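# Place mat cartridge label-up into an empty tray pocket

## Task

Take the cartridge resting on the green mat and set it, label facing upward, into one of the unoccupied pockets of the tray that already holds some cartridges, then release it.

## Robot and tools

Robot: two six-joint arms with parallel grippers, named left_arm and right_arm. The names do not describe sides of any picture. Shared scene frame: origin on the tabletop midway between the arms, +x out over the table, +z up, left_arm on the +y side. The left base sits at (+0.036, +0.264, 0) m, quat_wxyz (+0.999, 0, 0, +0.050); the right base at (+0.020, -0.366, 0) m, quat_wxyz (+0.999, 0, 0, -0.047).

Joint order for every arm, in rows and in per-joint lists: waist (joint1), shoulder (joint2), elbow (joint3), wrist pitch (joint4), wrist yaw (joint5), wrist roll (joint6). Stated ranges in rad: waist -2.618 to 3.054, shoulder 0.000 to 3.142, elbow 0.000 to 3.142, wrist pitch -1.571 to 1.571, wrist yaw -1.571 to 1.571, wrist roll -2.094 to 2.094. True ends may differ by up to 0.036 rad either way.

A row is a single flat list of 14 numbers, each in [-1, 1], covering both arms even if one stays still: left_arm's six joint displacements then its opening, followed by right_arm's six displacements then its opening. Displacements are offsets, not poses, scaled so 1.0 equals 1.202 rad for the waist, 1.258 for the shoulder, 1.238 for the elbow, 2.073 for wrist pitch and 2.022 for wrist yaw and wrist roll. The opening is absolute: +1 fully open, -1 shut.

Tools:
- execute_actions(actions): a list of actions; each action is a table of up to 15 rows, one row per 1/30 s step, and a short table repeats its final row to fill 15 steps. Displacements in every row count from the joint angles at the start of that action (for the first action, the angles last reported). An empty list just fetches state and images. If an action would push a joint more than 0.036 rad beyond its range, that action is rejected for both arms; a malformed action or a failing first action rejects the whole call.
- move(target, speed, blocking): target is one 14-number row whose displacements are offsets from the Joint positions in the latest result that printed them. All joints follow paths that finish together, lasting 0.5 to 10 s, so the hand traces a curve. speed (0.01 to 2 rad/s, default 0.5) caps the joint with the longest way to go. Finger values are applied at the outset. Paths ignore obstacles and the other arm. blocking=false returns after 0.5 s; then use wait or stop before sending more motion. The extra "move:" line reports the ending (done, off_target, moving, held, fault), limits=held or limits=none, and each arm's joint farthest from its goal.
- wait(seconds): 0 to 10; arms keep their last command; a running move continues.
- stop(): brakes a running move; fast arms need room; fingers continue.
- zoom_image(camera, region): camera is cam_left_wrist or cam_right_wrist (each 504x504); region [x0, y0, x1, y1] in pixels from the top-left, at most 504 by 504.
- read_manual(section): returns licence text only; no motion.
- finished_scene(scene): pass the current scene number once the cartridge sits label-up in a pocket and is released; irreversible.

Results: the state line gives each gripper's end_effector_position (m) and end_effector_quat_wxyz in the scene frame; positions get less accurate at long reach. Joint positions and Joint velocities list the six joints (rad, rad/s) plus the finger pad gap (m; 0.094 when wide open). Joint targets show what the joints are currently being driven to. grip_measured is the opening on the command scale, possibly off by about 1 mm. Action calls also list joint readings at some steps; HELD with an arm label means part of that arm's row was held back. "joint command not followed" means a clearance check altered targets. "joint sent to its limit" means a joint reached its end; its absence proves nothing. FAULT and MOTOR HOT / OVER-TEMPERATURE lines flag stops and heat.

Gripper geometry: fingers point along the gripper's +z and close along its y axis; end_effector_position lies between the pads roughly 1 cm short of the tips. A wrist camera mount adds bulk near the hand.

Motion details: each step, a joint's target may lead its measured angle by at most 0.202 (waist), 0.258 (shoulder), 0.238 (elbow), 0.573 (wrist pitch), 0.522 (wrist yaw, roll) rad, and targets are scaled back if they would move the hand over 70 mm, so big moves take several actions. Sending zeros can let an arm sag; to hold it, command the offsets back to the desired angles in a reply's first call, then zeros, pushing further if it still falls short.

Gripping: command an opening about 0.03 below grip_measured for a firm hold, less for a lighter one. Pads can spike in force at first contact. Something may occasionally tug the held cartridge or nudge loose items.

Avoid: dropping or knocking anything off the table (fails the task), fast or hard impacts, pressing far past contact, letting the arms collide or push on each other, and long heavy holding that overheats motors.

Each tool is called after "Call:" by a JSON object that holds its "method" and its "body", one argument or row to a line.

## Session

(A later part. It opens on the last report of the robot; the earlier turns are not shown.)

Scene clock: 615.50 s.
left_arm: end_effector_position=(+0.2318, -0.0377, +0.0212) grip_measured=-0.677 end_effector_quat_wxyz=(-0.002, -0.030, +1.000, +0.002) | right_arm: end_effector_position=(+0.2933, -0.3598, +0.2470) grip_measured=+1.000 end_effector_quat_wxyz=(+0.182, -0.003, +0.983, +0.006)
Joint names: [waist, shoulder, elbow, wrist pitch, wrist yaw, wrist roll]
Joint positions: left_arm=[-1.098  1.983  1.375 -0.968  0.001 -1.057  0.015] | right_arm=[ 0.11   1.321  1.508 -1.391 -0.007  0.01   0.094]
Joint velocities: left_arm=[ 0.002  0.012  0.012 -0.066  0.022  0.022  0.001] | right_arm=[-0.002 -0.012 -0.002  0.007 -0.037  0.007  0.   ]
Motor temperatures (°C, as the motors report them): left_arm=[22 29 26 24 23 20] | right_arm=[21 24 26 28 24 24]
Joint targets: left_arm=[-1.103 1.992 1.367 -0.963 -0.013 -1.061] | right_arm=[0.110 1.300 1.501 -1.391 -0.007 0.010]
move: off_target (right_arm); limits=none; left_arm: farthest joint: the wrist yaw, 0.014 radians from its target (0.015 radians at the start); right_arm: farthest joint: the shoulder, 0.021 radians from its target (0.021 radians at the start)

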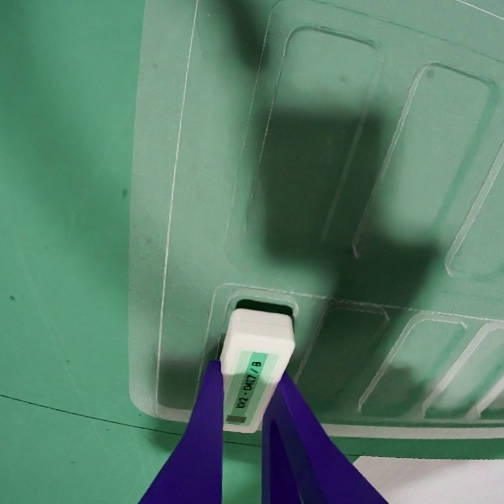

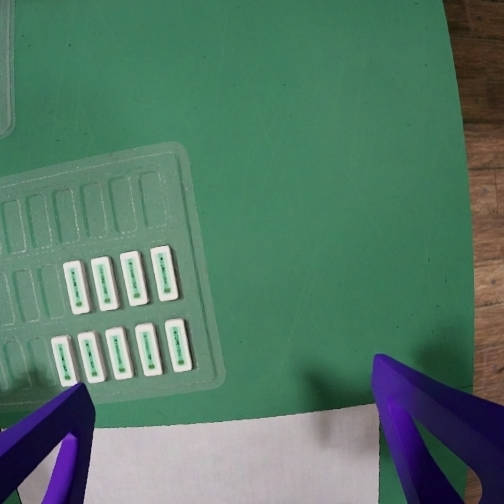

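Call:
{"method": "move", "body": {
  "target": [-0.004,0.0199,-0.006,0.0075,-0.004,-0.002,-0.71,0,-0.017,-0.006,0,0,0,1],
  "speed": 0.05
}}

Call:
{"method": "zoom_image", "body": {
  "camera": "cam_left_wrist",
  "region": [180, 270, 340, 450]
}}

Scene clock: 638.93 s.
left_arm: end_effector_position=(+0.2323, -0.0383, +0.0176) grip_measured=-0.677 end_effector_quat_wxyz=(-0.003, -0.030, +1.000, +0.003) | right_arm: end_effector_position=(+0.2933, -0.3598, +0.2470) grip_measured=+1.000 end_effector_quat_wxyz=(+0.182, -0.003, +0.983, +0.006)
Joint names: [waist, shoulder, elbow, wrist pitch, wrist yaw, wrist roll]
Joint positions: left_arm=[-1.098  1.994  1.375 -0.96   0.001 -1.057  0.015] | right_arm=[ 0.11   1.321  1.508 -1.391 -0.007  0.01   0.094]
Joint velocities: left_arm=[ 0.007  0.012 -0.007  0.007  0.081 -0.051 -0.   ] | right_arm=[ 0.007 -0.002  0.012  0.037  0.037  0.022  0.   ]
Motor temperatures (°C, as the motors report them): left_arm=[22 30 26 24 23 20] | right_arm=[21 24 26 28 24 24]
Joint targets: left_arm=[-1.103 2.008 1.367 -0.952 -0.007 -1.061] | right_arm=[0.110 1.300 1.501 -1.391 -0.007 0.010]
move: off_target (right_arm); limits=none; left_arm: farthest joint: the shoulder, 0.014 radians from its target (0.025 radians at the start); right_arm: farthest joint: the shoulder, 0.021 radians from its target (0.021 radians at the start)

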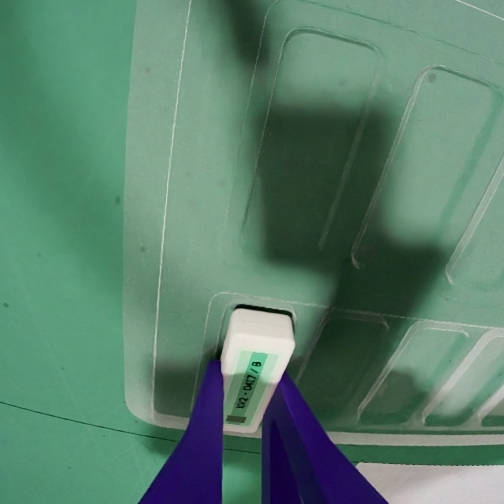

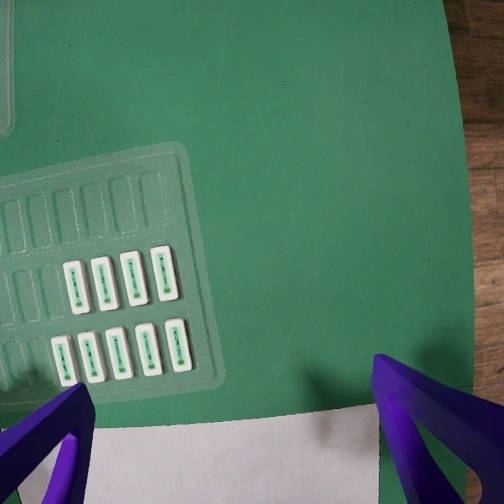

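Region (180, 270, 340, 450) of cam_left_wrist's 504x504 image, scaled by 2.800, with more detail than that image has.

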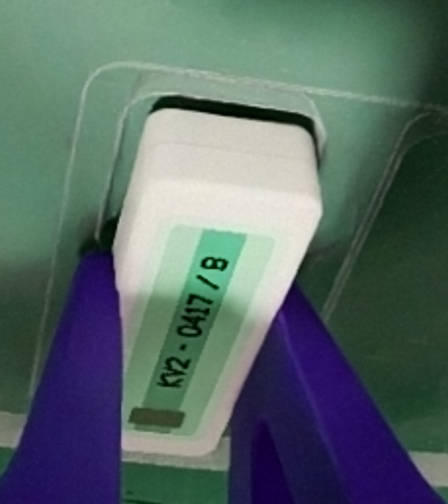

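Call:
{"method": "move", "body": {
  "target": [-0.004,0.0185,-0.006,0.0,-0.004,-0.002,-0.71,0,-0.017,-0.006,0,0,0,1],
  "speed": 0.05
}}

Call:
{"method": "zoom_image", "body": {
  "camera": "cam_left_wrist",
  "region": [180, 270, 340, 450]
}}

Scene clock: 646.03 s.
left_arm: end_effector_position=(+0.2323, -0.0383, +0.0176) grip_measured=-0.677 end_effector_quat_wxyz=(-0.003, -0.030, +1.000, +0.003) | right_arm: end_effector_position=(+0.2933, -0.3598, +0.2470) grip_measured=+1.000 end_effector_quat_wxyz=(+0.182, -0.003, +0.983, +0.006)
Joint names: [waist, shoulder, elbow, wrist pitch, wrist yaw, wrist roll]
Joint positions: left_arm=[-1.098  1.994  1.375 -0.96   0.001 -1.057  0.015] | right_arm=[ 0.11   1.321  1.508 -1.391 -0.007  0.01   0.094]
Joint velocities: left_arm=[ 0.012  0.012 -0.007 -0.11  -0.066 -0.037 -0.001] | right_arm=[-0.007 -0.002  0.012 -0.037 -0.051 -0.051  0.   ]
Motor temperatures (°C, as the motors report them): left_arm=[22 30 26 24 23 20] | right_arm=[21 24 26 28 24 24]
Joint targets: left_arm=[-1.103 2.017 1.367 -0.960 -0.007 -1.061] | right_arm=[0.110 1.300 1.501 -1.391 -0.007 0.010]
move: off_target (left_arm, right_arm); limits=none; left_arm: farthest joint: the shoulder, 0.024 radians from its target (0.024 radians at the start); right_arm: farthest joint: the shoulder, 0.021 radians from its target (0.021 radians at the start)

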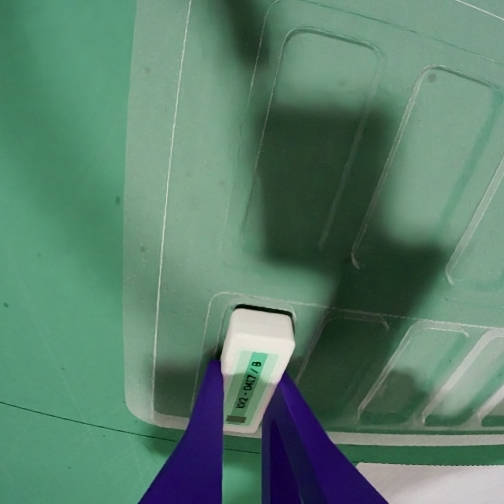

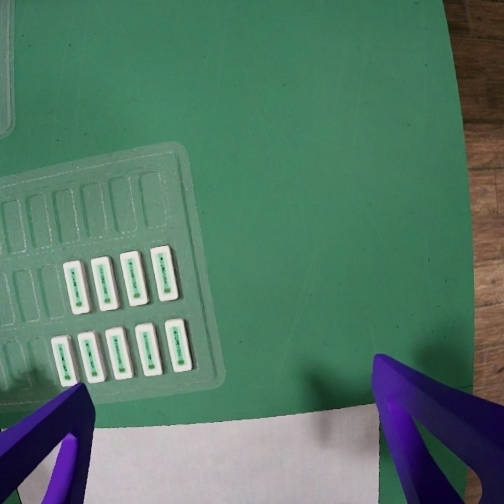

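Region (180, 270, 340, 450) of cam_left_wrist's 504x504 image, scaled by 2.800, with more detail than that image has.

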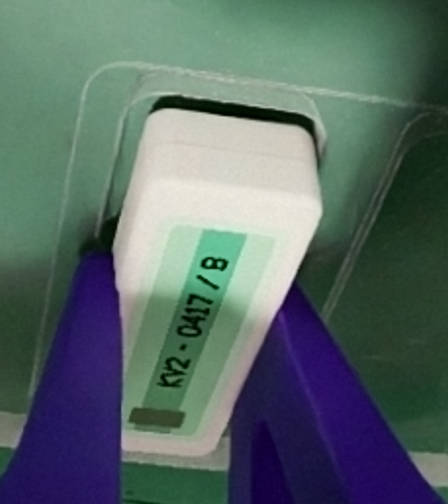

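Call:
{"method": "execute_actions", "body": {
  "actions": [
    [[0.002,0.0185,-0.006,0.0,-0.004,-0.002,-0.71,0,-0.017,-0.006,0,0,0,1],[0.004,0.0185,-0.006,0.0,-0.004,-0.002,-0.71,0,-0.017,-0.006,0,0,0,1],[0.006,0.0185,-0.006,0.0,-0.004,-0.002,-0.71,0,-0.017,-0.006,0,0,0,1],[0.008,0.0185,-0.006,0.0,-0.004,-0.002,-0.71,0,-0.017,-0.006,0,0,0,1],[0.0095,0.0185,-0.006,0.0,-0.004,-0.002,-0.71,0,-0.017,-0.006,0,0,0,1],[0.0105,0.0185,-0.006,0.0,-0.004,-0.002,-0.71,0,-0.017,-0.006,0,0,0,1]]
  ]
}}

Call:
{"method": "zoom_image", "body": {
  "camera": "cam_left_wrist",
  "region": [180, 270, 340, 450]
}}

Scene clock: 661.57 s.
left_arm: end_effector_position=(+0.2323, -0.0383, +0.0176) grip_measured=-0.677 end_effector_quat_wxyz=(-0.003, -0.030, +1.000, +0.003) | right_arm: end_effector_position=(+0.2933, -0.3598, +0.2470) grip_measured=+1.000 end_effector_quat_wxyz=(+0.182, -0.003, +0.983, +0.006)
Joint names: [waist, shoulder, elbow, wrist pitch, wrist yaw, wrist roll]
Joint positions: left_arm=[-1.098  1.994  1.375 -0.96   0.001 -1.057  0.015] | right_arm=[ 0.11   1.321  1.508 -1.391 -0.007  0.01   0.094]
Joint velocities: left_arm=[-0.007 -0.012  0.012 -0.007  0.037  0.051  0.   ] | right_arm=[-0.007 -0.007  0.012 -0.051 -0.051  0.022  0.   ]
Motor temperatures (°C, as the motors report them): left_arm=[22 29 26 24 23 20] | right_arm=[21 24 26 28 24 24]
Joint targets: left_arm=[-1.085 2.017 1.367 -0.960 -0.007 -1.061] | right_arm=[0.110 1.300 1.501 -1.391 -0.007 0.010]
Step readings (joint positions):
0: left_arm=[-1.098 1.994 1.375 -0.960 0.001 -1.057] | right_arm=[0.110 1.321 1.508 -1.391 -0.007 0.010]
1: left_arm=[-1.098 1.994 1.375 -0.960 0.001 -1.057] | right_arm=[0.110 1.321 1.508 -1.391 -0.007 0.010]
2: left_arm=[-1.098 1.994 1.375 -0.960 0.001 -1.057] | right_arm=[0.110 1.321 1.508 -1.391 -0.007 0.010]
4: left_arm=[-1.098 1.994 1.375 -0.960 0.001 -1.057] | right_arm=[0.110 1.321 1.508 -1.391 -0.007 0.010]
8: left_arm=[-1.098 1.994 1.375 -0.960 0.001 -1.057] | right_arm=[0.110 1.321 1.508 -1.391 -0.007 0.010]
15: Joint positions above

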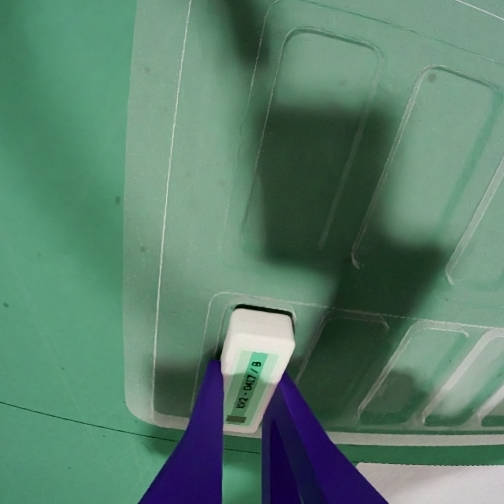

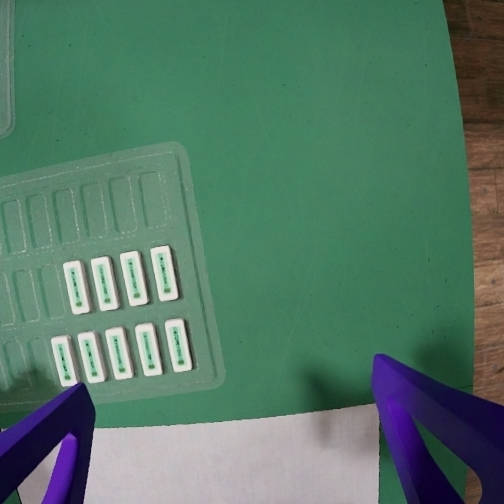

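Region (180, 270, 340, 450) of cam_left_wrist's 504x504 image, scaled by 2.800, with more detail than that image has.

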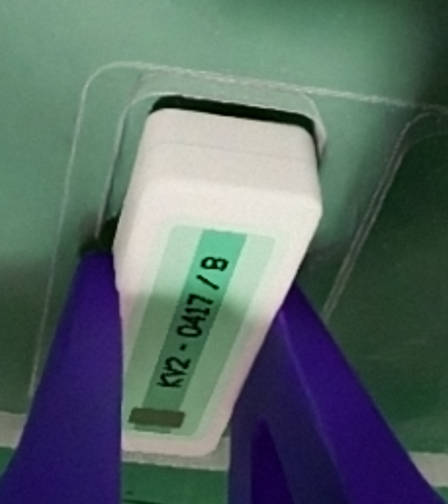

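Call:
{"method": "execute_actions", "body": {
  "actions": [
    [[0.016,0.0185,-0.006,0.0,-0.004,-0.002,-0.71,0,-0.017,-0.006,0,0,0,1],[0.016,0.0185,-0.006,0.0,-0.004,-0.002,-0.71,0,-0.017,-0.006,0,0,0,1],[0.016,0.0185,-0.006,0.0,-0.004,-0.002,-0.71,0,-0.017,-0.006,0,0,0,1],[0.008,0.0185,-0.006,0.0,-0.004,-0.002,-0.71,0,-0.017,-0.006,0,0,0,1]]
  ]
}}

Call:
{"method": "zoom_image", "body": {
  "camera": "cam_left_wrist",
  "region": [180, 270, 340, 450]
}}

Scene clock: 670.10 s.
left_arm: end_effector_position=(+0.2326, -0.0381, +0.0176) grip_measured=-0.677 end_effector_quat_wxyz=(-0.005, -0.032, +0.999, +0.002) | right_arm: end_effector_position=(+0.2933, -0.3598, +0.2470) grip_measured=+1.000 end_effector_quat_wxyz=(+0.182, -0.003, +0.983, +0.006)
Joint names: [waist, shoulder, elbow, wrist pitch, wrist yaw, wrist roll]
Joint positions: left_arm=[-1.094  1.994  1.375 -0.96   0.007 -1.057  0.015] | right_arm=[ 0.11   1.321  1.508 -1.391 -0.007  0.01   0.094]
Joint velocities: left_arm=[-0.022 -0.007  0.012  0.007 -0.022  0.007  0.   ] | right_arm=[ 0.022 -0.002  0.007 -0.022 -0.037  0.037  0.   ]
Motor temperatures (°C, as the motors report them): left_arm=[22 29 26 24 23 20] | right_arm=[21 24 26 28 24 24]
Joint targets: left_arm=[-1.088 2.017 1.367 -0.960 -0.007 -1.061] | right_arm=[0.110 1.300 1.501 -1.391 -0.007 0.010]
Step readings (joint positions):
0: left_arm=[-1.098 1.994 1.375 -0.960 0.001 -1.057] | right_arm=[0.110 1.321 1.508 -1.391 -0.007 0.010]
1: left_arm=[-1.097 1.994 1.375 -0.960 0.002 -1.057] | right_arm=[0.110 1.321 1.508 -1.391 -0.007 0.010]
2: left_arm=[-1.095 1.994 1.375 -0.960 0.004 -1.057] | right_arm=[0.110 1.321 1.508 -1.391 -0.007 0.010]
4: left_arm=[-1.094 1.994 1.375 -0.960 0.007 -1.057] | right_arm=[0.110 1.321 1.508 -1.391 -0.007 0.010]
8: left_arm=[-1.094 1.994 1.375 -0.960 0.007 -1.057] | right_arm=[0.110 1.321 1.508 -1.391 -0.007 0.010]
15: Joint positions above

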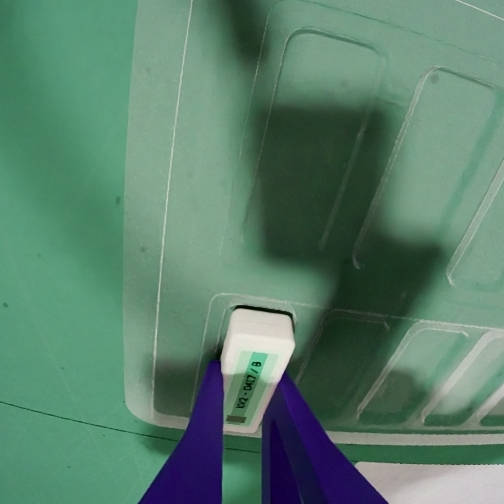

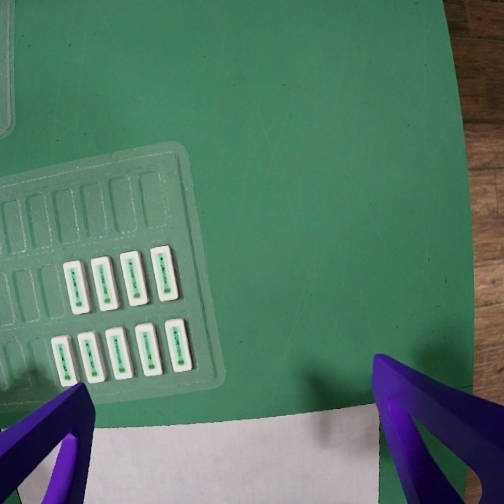

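Region (180, 270, 340, 450) of cam_left_wrist's 504x504 image, scaled by 2.800, with more detail than that image has.

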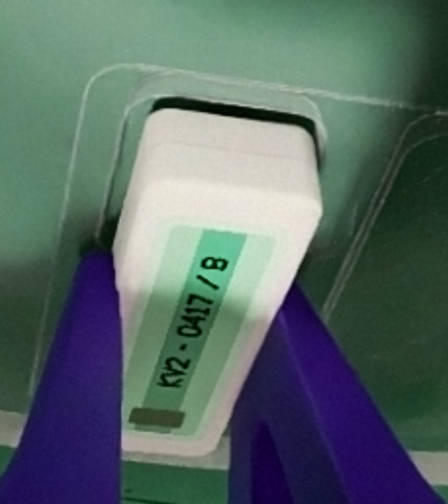

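Call:
{"method": "execute_actions", "body": {
  "actions": [
    [[0.004,-0.036,-0.006,0.0,-0.008,-0.002,-0.71,0,-0.017,-0.006,0,0,0,1],[0.004,-0.036,-0.006,0.0,-0.008,-0.002,-0.71,0,-0.017,-0.006,0,0,0,1],[0.004,-0.036,-0.006,0.0,-0.010,-0.002,-0.71,0,-0.017,-0.006,0,0,0,1],[0.004,-0.015,-0.006,0.0,-0.010,-0.002,-0.71,0,-0.017,-0.006,0,0,0,1]]
  ]
}}

Call:
{"method": "zoom_image", "body": {
  "camera": "cam_left_wrist",
  "region": [180, 270, 340, 450]
}}

Scene clock: 682.30 s.
left_arm: end_effector_position=(+0.2338, -0.0385, +0.0204) grip_measured=-0.677 end_effector_quat_wxyz=(-0.001, -0.032, +0.999, -0.001) | right_arm: end_effector_position=(+0.2933, -0.3598, +0.2470) grip_measured=+1.000 end_effector_quat_wxyz=(+0.182, -0.003, +0.983, +0.006)
Joint names: [waist, shoulder, elbow, wrist pitch, wrist yaw, wrist roll]
Joint positions: left_arm=[-1.094  1.986  1.375 -0.96   0.002 -1.057  0.015] | right_arm=[ 0.11   1.321  1.508 -1.391 -0.007  0.01   0.094]
Joint velocities: left_arm=[-0.007 -0.007  0.007 -0.066 -0.066 -0.051  0.001] | right_arm=[-0.002  0.002 -0.017 -0.037  0.022  0.037  0.   ]
Motor temperatures (°C, as the motors report them): left_arm=[22 29 26 24 23 20] | right_arm=[21 24 26 28 24 24]
Joint targets: left_arm=[-1.089 1.975 1.367 -0.960 -0.013 -1.061] | right_arm=[0.110 1.300 1.501 -1.391 -0.007 0.010]
Step readings (joint positions):
0: left_arm=[-1.094 1.994 1.375 -0.960 0.007 -1.057] | right_arm=[0.110 1.321 1.508 -1.391 -0.007 0.010]
1: left_arm=[-1.094 1.991 1.375 -0.960 0.007 -1.057] | right_arm=[0.110 1.321 1.508 -1.391 -0.007 0.010]
2: left_arm=[-1.094 1.989 1.375 -0.961 0.007 -1.057] | right_arm=[0.110 1.321 1.508 -1.391 -0.007 0.010]
4: left_arm=[-1.094 1.986 1.375 -0.961 0.005 -1.057] | right_arm=[0.110 1.321 1.508 -1.391 -0.007 0.010]
8: left_arm=[-1.094 1.986 1.375 -0.960 0.003 -1.057] | right_arm=[0.110 1.321 1.508 -1.391 -0.007 0.010]
15: Joint positions above

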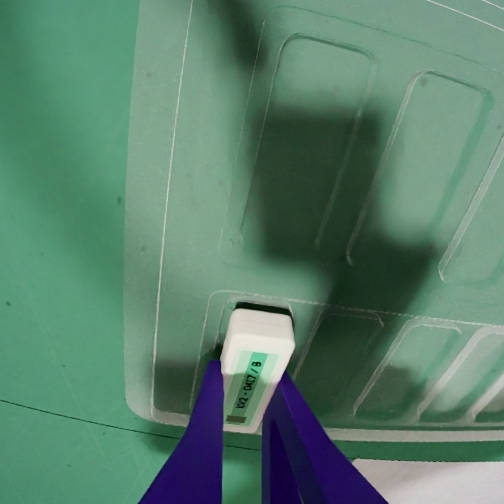

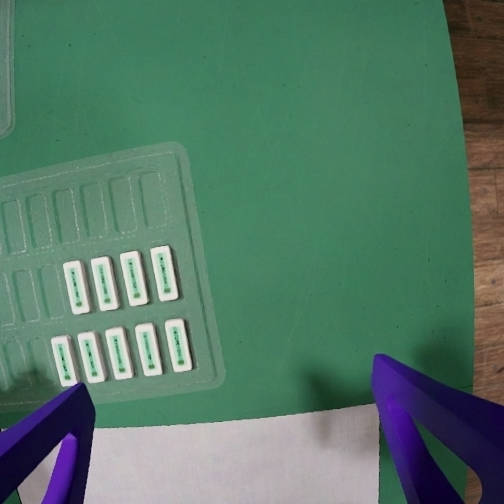

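Region (180, 270, 340, 450) of cam_left_wrist's 504x504 image, scaled by 2.800, with more detail than that image has.

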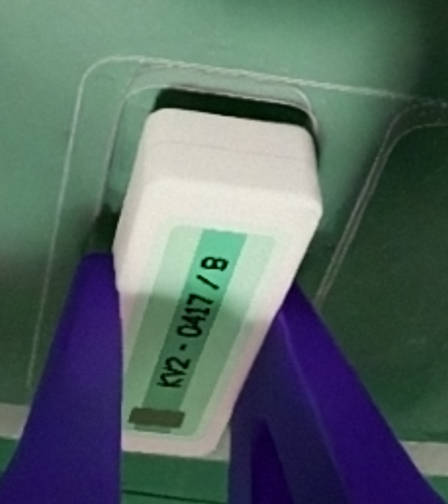

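Call:
{"method": "execute_actions", "body": {
  "actions": [
    [[0.004,-0.008,-0.006,-0.010,-0.005,-0.002,-0.71,0,-0.017,-0.006,0,0,0,1],[0.004,-0.008,-0.006,-0.010,-0.005,-0.002,-0.71,0,-0.017,-0.006,0,0,0,1],[0.004,-0.008,-0.006,-0.004,-0.005,-0.002,-0.71,0,-0.017,-0.006,0,0,0,1]]
  ]
}}

Call:
{"method": "zoom_image", "body": {
  "camera": "cam_left_wrist",
  "region": [180, 270, 340, 450]
}}

Scene clock: 694.93 s.
left_arm: end_effector_position=(+0.2335, -0.0379, +0.0204) grip_measured=-0.677 end_effector_quat_wxyz=(-0.001, -0.032, +0.999, +0.001) | right_arm: end_effector_position=(+0.2933, -0.3598, +0.2470) grip_measured=+1.000 end_effector_quat_wxyz=(+0.182, -0.003, +0.983, +0.006)
Joint names: [waist, shoulder, elbow, wrist pitch, wrist yaw, wrist roll]
Joint positions: left_arm=[-1.094  1.986  1.375 -0.962  0.002 -1.057  0.015] | right_arm=[ 0.11   1.321  1.508 -1.391 -0.007  0.01   0.094]
Joint velocities: left_arm=[-0.007 -0.002 -0.007  0.007 -0.022 -0.037 -0.001] | right_arm=[-0.007  0.002 -0.007 -0.022 -0.081 -0.051  0.   ]
Motor temperatures (°C, as the motors report them): left_arm=[22 30 26 24 23 20] | right_arm=[21 24 26 28 24 24]
Joint targets: left_arm=[-1.089 1.975 1.367 -0.968 -0.008 -1.061] | right_arm=[0.110 1.300 1.501 -1.391 -0.007 0.010]
Step readings (joint positions):
0: left_arm=[-1.094 1.986 1.375 -0.960 0.002 -1.057] | right_arm=[0.110 1.321 1.508 -1.391 -0.007 0.010]
1: left_arm=[-1.094 1.986 1.375 -0.960 0.002 -1.057] | right_arm=[0.110 1.321 1.508 -1.391 -0.007 0.010]
2: left_arm=[-1.094 1.986 1.375 -0.962 0.002 -1.057] | right_arm=[0.110 1.321 1.508 -1.391 -0.007 0.010]
4: left_arm=[-1.094 1.986 1.375 -0.962 0.002 -1.057] | right_arm=[0.110 1.321 1.508 -1.391 -0.007 0.010]
8: left_arm=[-1.094 1.986 1.375 -0.962 0.002 -1.057] | right_arm=[0.110 1.321 1.508 -1.391 -0.007 0.010]
15: Joint positions above

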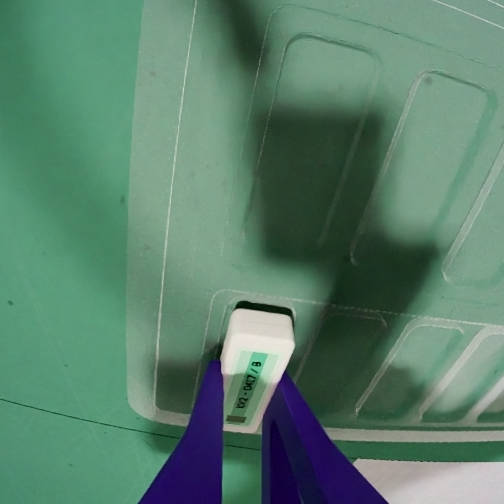

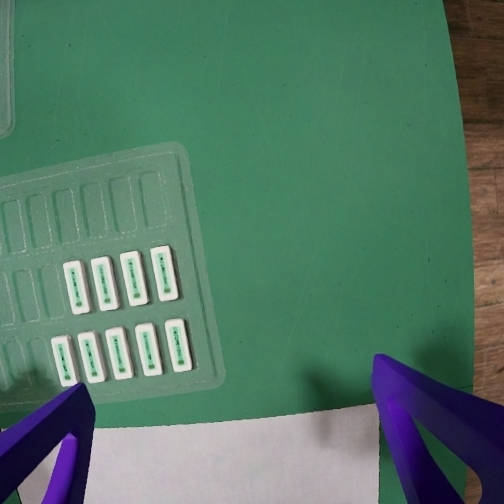

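Region (180, 270, 340, 450) of cam_left_wrist's 504x504 image, scaled by 2.800, with more detail than that image has.

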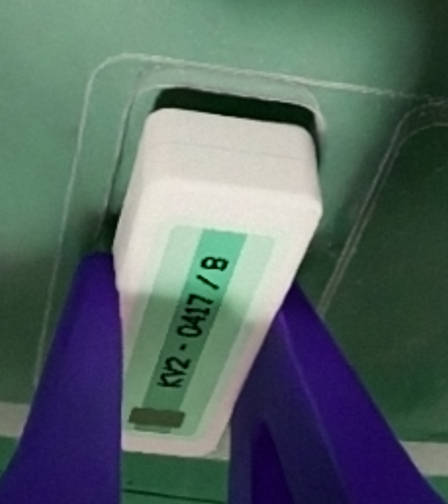

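Now descend with the shoulder.

Call:
{"method": "execute_actions", "body": {
  "actions": [
    [[0.004,0.005,-0.006,-0.002,-0.005,-0.002,-0.71,0,-0.017,-0.006,0,0,0,1],[0.004,0.012,-0.006,-0.002,-0.005,-0.002,-0.71,0,-0.017,-0.006,0,0,0,1],[0.004,0.017,-0.006,-0.002,-0.005,-0.002,-0.71,0,-0.017,-0.006,0,0,0,1],[0.004,0.0205,-0.006,-0.002,-0.005,-0.002,-0.71,0,-0.017,-0.006,0,0,0,1]]
  ]
}}

Call:
{"method": "zoom_image", "body": {
  "camera": "cam_left_wrist",
  "region": [180, 270, 340, 450]
}}

Scene clock: 701.33 s.
left_arm: end_effector_position=(+0.2330, -0.0371, +0.0174) grip_measured=-0.677 end_effector_quat_wxyz=(-0.004, -0.032, +0.999, +0.004) | right_arm: end_effector_position=(+0.2933, -0.3598, +0.2470) grip_measured=+1.000 end_effector_quat_wxyz=(+0.182, -0.003, +0.983, +0.006)
Joint names: [waist, shoulder, elbow, wrist pitch, wrist yaw, wrist roll]
Joint positions: left_arm=[-1.094  1.994  1.375 -0.963  0.002 -1.057  0.015] | right_arm=[ 0.11   1.321  1.508 -1.391 -0.007  0.01   0.094]
Joint velocities: left_arm=[-0.007 -0.007 -0.012 -0.139 -0.007  0.066 -0.   ] | right_arm=[ 0.007  0.012  0.007 -0.081  0.007  0.022  0.   ]
Motor temperatures (°C, as the motors report them): left_arm=[22 30 26 24 23 20] | right_arm=[21 24 26 28 24 24]
Joint targets: left_arm=[-1.089 2.011 1.367 -0.966 -0.008 -1.061] | right_arm=[0.110 1.300 1.501 -1.391 -0.007 0.010]
Step readings (joint positions):
0: left_arm=[-1.094 1.986 1.375 -0.962 0.002 -1.057] | right_arm=[0.110 1.321 1.508 -1.391 -0.007 0.010]
1: left_arm=[-1.094 1.986 1.375 -0.962 0.002 -1.057] | right_arm=[0.110 1.321 1.508 -1.391 -0.007 0.010]
2: left_arm=[-1.094 1.986 1.375 -0.962 0.002 -1.057] | right_arm=[0.110 1.321 1.508 -1.391 -0.007 0.010]
4: left_arm=[-1.094 1.987 1.375 -0.962 0.002 -1.057] | right_arm=[0.110 1.321 1.508 -1.391 -0.007 0.010]
8: left_arm=[-1.094 1.994 1.375 -0.963 0.002 -1.057] | right_arm=[0.110 1.321 1.508 -1.391 -0.007 0.010]
15: Joint positions above

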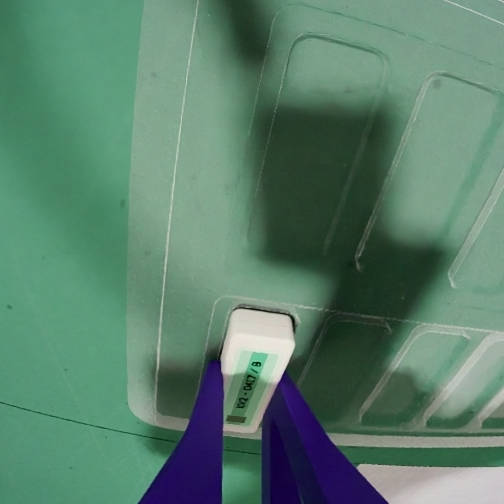

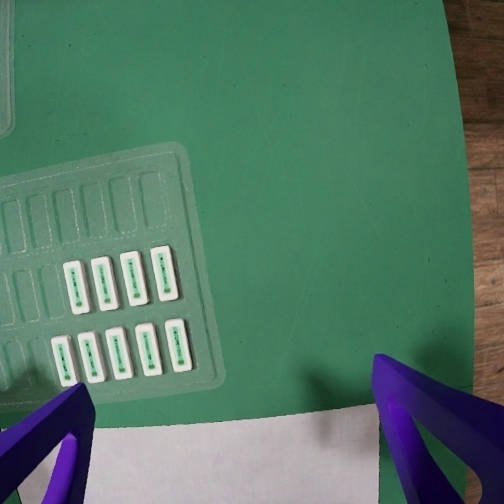

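Region (180, 270, 340, 450) of cam_left_wrist's 504x504 image, scaled by 2.800, with more detail than that image has.

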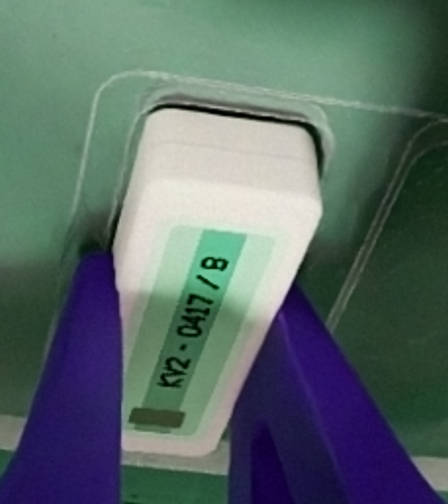

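Call:
{"method": "zoom_image", "body": {
  "camera": "cam_left_wrist",
  "region": [205, 285, 315, 375]
}}

Region (205, 285, 315, 375) of cam_left_wrist's 504x504 image, scaled by 4.582, with more detail than that image has; it fills the top 412 rows of this view, and the rest is white.

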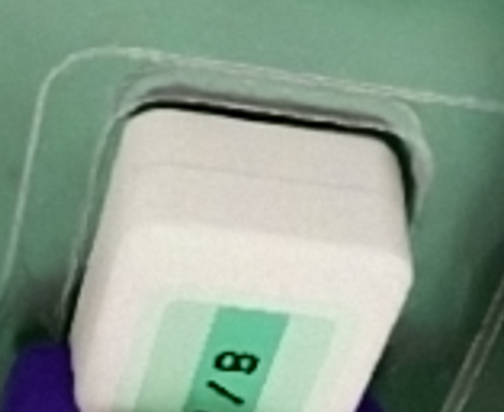

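Call:
{"method": "execute_actions", "body": {
  "actions": [
    [[0.0,-0.008,-0.004,0,-0.002,0,-0.69,0,-0.017,-0.006,0,0,0,1],[0.0,-0.008,-0.004,0,-0.002,0,-0.67,0,-0.017,-0.006,0,0,0,1],[0.0,-0.008,-0.004,0,-0.002,0,-0.66,0,-0.017,-0.006,0,0,0,1],[0.0,-0.008,-0.004,0,-0.002,0,-0.65,0,-0.017,-0.006,0,0,0,1],[0.0,-0.008,-0.004,0,-0.002,0,-0.62,0,-0.017,-0.006,0,0,0,1],[0.0,-0.008,-0.004,0,-0.002,0,-0.55,0,-0.017,-0.006,0,0,0,1],[0.0,-0.008,-0.004,0,-0.002,0,-0.45,0,-0.017,-0.006,0,0,0,1],[0.0,-0.008,-0.004,0,-0.002,0,-0.35,0,-0.017,-0.006,0,0,0,1],[0.0,-0.008,-0.004,0,-0.002,0,-0.25,0,-0.017,-0.006,0,0,0,1]]
  ]
}}

Call:
{"method": "zoom_image", "body": {
  "camera": "cam_left_wrist",
  "region": [180, 270, 340, 450]
}}

Scene clock: 720.97 s.
left_arm: end_effector_position=(+0.2343, -0.0433, +0.0174) grip_measured=-0.252 end_effector_quat_wxyz=(-0.003, -0.031, +0.999, -0.009) | right_arm: end_effector_position=(+0.2933, -0.3598, +0.2470) grip_measured=+1.000 end_effector_quat_wxyz=(+0.182, -0.003, +0.983, +0.006)
Joint names: [waist, shoulder, elbow, wrist pitch, wrist yaw, wrist roll]
Joint positions: left_arm=[-1.094  1.994  1.375 -0.939  0.014 -1.057  0.035] | right_arm=[ 0.11   1.321  1.508 -1.391 -0.007  0.01   0.094]
Joint velocities: left_arm=[-0.002  0.012  0.012 -0.037 -0.007  0.007 -0.001] | right_arm=[-0.027 -0.002  0.007  0.037 -0.022 -0.037  0.   ]
Motor temperatures (°C, as the motors report them): left_arm=[22 30 26 24 23 20] | right_arm=[21 24 26 28 24 24]
Joint targets: left_arm=[-1.094 1.984 1.370 -0.963 -0.002 -1.057] | right_arm=[0.110 1.300 1.501 -1.391 -0.007 0.010]
Step readings (joint positions):
0: left_arm=[-1.094 1.994 1.375 -0.963 0.002 -1.057] | right_arm=[0.110 1.321 1.508 -1.391 -0.007 0.010]
1: left_arm=[-1.094 1.994 1.375 -0.963 0.002 -1.057] | right_arm=[0.110 1.321 1.508 -1.391 -0.007 0.010]
2: left_arm=[-1.094 1.994 1.375 -0.963 0.002 -1.057] | right_arm=[0.110 1.321 1.508 -1.391 -0.007 0.010]
4: left_arm=[-1.094 1.994 1.375 -0.963 0.002 -1.057] | right_arm=[0.110 1.321 1.508 -1.391 -0.007 0.010]
8: left_arm=[-1.094 1.994 1.375 -0.951 0.009 -1.057] | right_arm=[0.110 1.321 1.508 -1.391 -0.007 0.010]
15: Joint positions above

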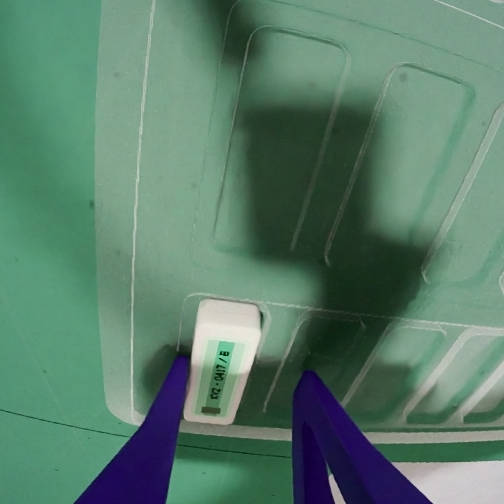

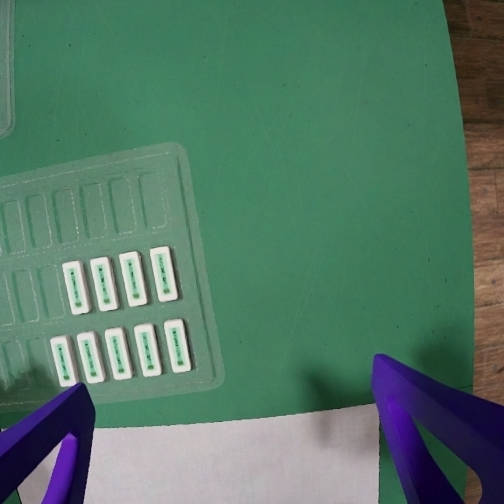

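Region (180, 270, 340, 450) of cam_left_wrist's 504x504 image, scaled by 2.800, with more detail than that image has.

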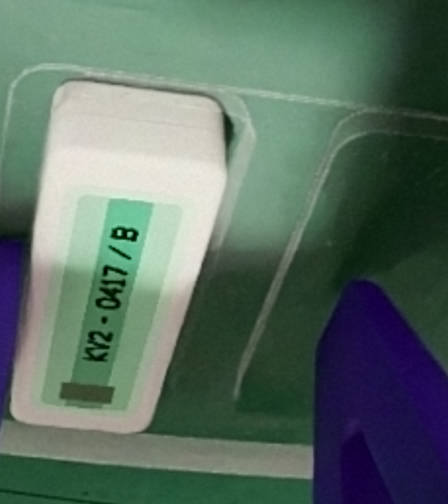

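Call:
{"method": "move", "body": {
  "target": [0,-0.07,0.09,-0.065,-0.004,0,-0.25,0,-0.017,-0.006,0,0,0,1],
  "speed": 0.3
}}

Call:
{"method": "zoom_image", "body": {
  "camera": "cam_left_wrist",
  "region": [150, 200, 350, 400]
}}

Scene clock: 728.00 s.
left_arm: end_effector_position=(+0.2364, -0.0469, +0.0627) grip_measured=-0.251 end_effector_quat_wxyz=(+0.006, -0.031, +0.999, -0.024) | right_arm: end_effector_position=(+0.2933, -0.3598, +0.2470) grip_measured=+1.000 end_effector_quat_wxyz=(+0.182, -0.003, +0.983, +0.006)
Joint names: [waist, shoulder, elbow, wrist pitch, wrist yaw, wrist roll]
Joint positions: left_arm=[-1.094  1.926  1.465 -1.062  0.015 -1.057  0.035] | right_arm=[ 0.11   1.321  1.508 -1.391 -0.007  0.01   0.094]
Joint velocities: left_arm=[-0.022 -0.017 -0.012  0.007  0.007  0.007 -0.   ] | right_arm=[ 0.012  0.002  0.002 -0.022  0.022 -0.007  0.   ]
Motor temperatures (°C, as the motors report them): left_arm=[22 30 26 24 23 20] | right_arm=[21 24 26 28 24 24]
Joint targets: left_arm=[-1.094 1.906 1.486 -1.073 0.006 -1.057] | right_arm=[0.110 1.300 1.501 -1.391 -0.007 0.010]
move: off_target (left_arm, right_arm); limits=none; left_arm: farthest joint: the elbow, 0.021 radians from its target (0.112 radians at the start); right_arm: farthest joint: the shoulder, 0.021 radians from its target (0.021 radians at the start)

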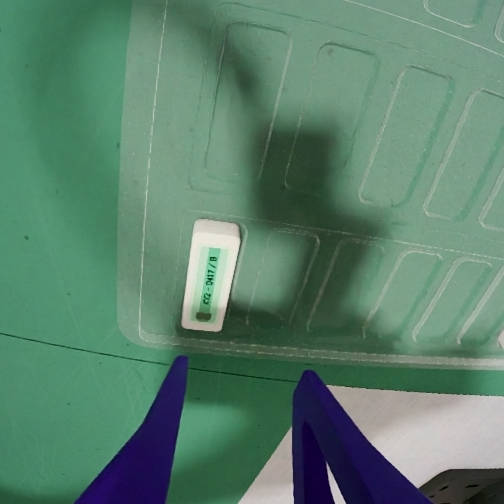

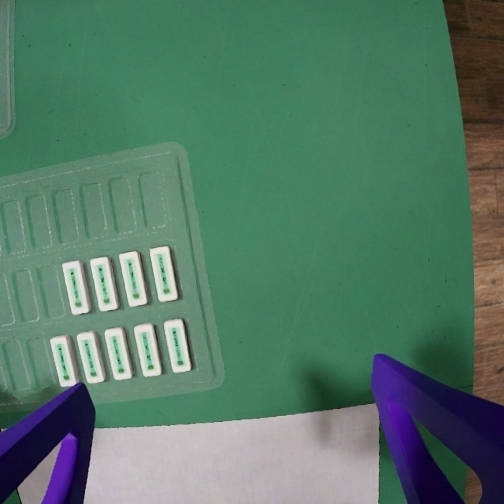

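Region (150, 200, 350, 400) of cam_left_wrist's 504x504 image, scaled by 2.520, with more detail than that image has.

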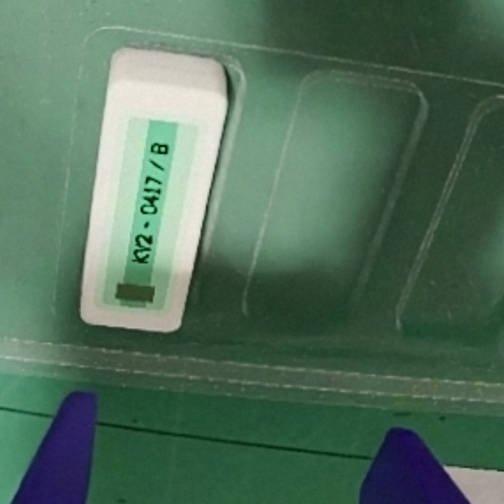

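Call:
{"method": "zoom_image", "body": {
  "camera": "cam_left_wrist",
  "region": [165, 200, 265, 300]
}}

Region (165, 200, 265, 300) of cam_left_wrist's 504x504 image, scaled by 5.040, with more detail than that image has.

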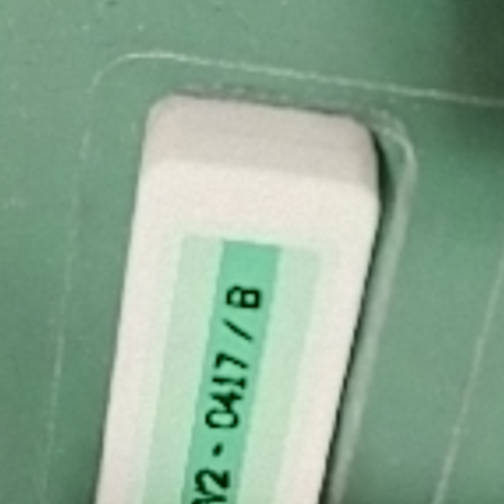

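Call:
{"method": "move", "body": {
  "target": [0,-0.016,0.017,-0.025,-0.012,-0.35,-0.1,0,-0.017,-0.006,0,0,0,1],
  "speed": 1.2
}}

Scene clock: 745.43 s.
left_arm: end_effector_position=(+0.2328, -0.0383, +0.0624) grip_measured=-0.101 end_effector_quat_wxyz=(-0.002, -0.373, +0.928, -0.006) | right_arm: end_effector_position=(+0.2933, -0.3598, +0.2470) grip_measured=+1.000 end_effector_quat_wxyz=(+0.182, -0.003, +0.983, +0.006)
Joint names: [waist, shoulder, elbow, wrist pitch, wrist yaw, wrist roll]
Joint positions: left_arm=[-1.094  1.926  1.465 -1.098  0.006 -1.759  0.042] | right_arm=[ 0.11   1.321  1.508 -1.391 -0.007  0.01   0.094]
Joint velocities: left_arm=[-0.012  0.012 -0.012 -0.022  0.022 -0.007  0.   ] | right_arm=[-0.017 -0.017  0.017 -0.037  0.022 -0.022  0.   ]
Motor temperatures (°C, as the motors report them): left_arm=[22 31 27 24 23 20] | right_arm=[21 24 26 28 24 24]
Joint targets: left_arm=[-1.094 1.906 1.486 -1.113 -0.009 -1.765] | right_arm=[0.110 1.300 1.501 -1.391 -0.007 0.010]
move: off_target (left_arm, right_arm); limits=none; left_arm: farthest joint: the shoulder, 0.021 radians from its target (0.021 radians at the start); right_arm: farthest joint: the shoulder, 0.021 radians from its target (0.021 radians at the start)

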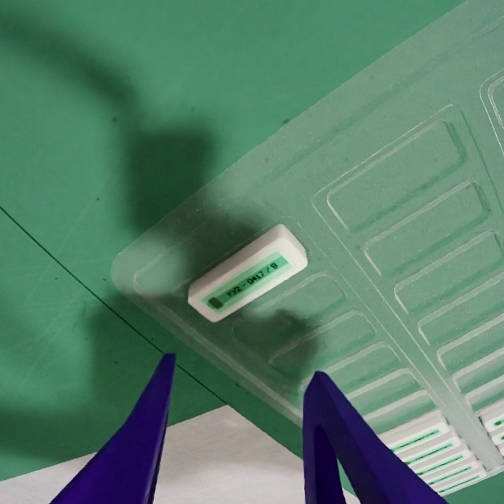

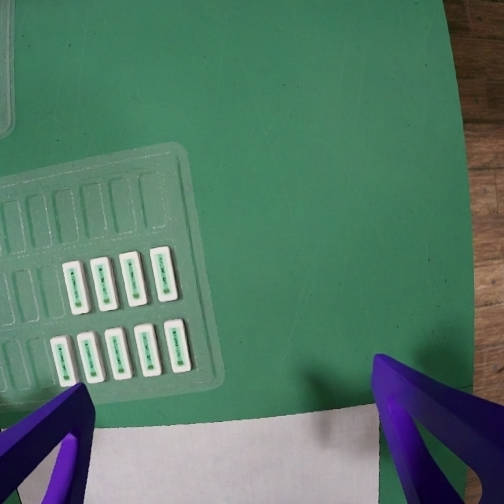

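Call:
{"method": "zoom_image", "body": {
  "camera": "cam_left_wrist",
  "region": [170, 190, 350, 340]
}}

Region (170, 190, 350, 340) of cam_left_wrist's 504x504 image, scaled by 2.800, with more detail than that image has.

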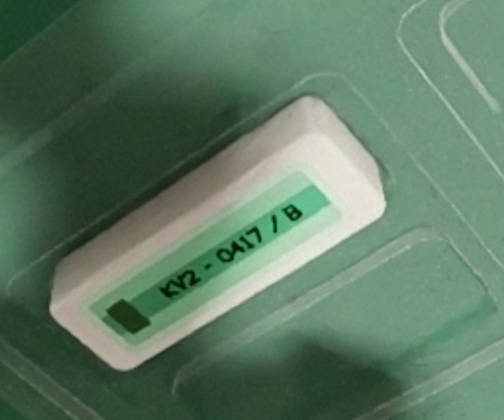

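Call:
{"method": "finished_scene", "body": {
  "scene": 1
}}

The scene is finished: the task was done.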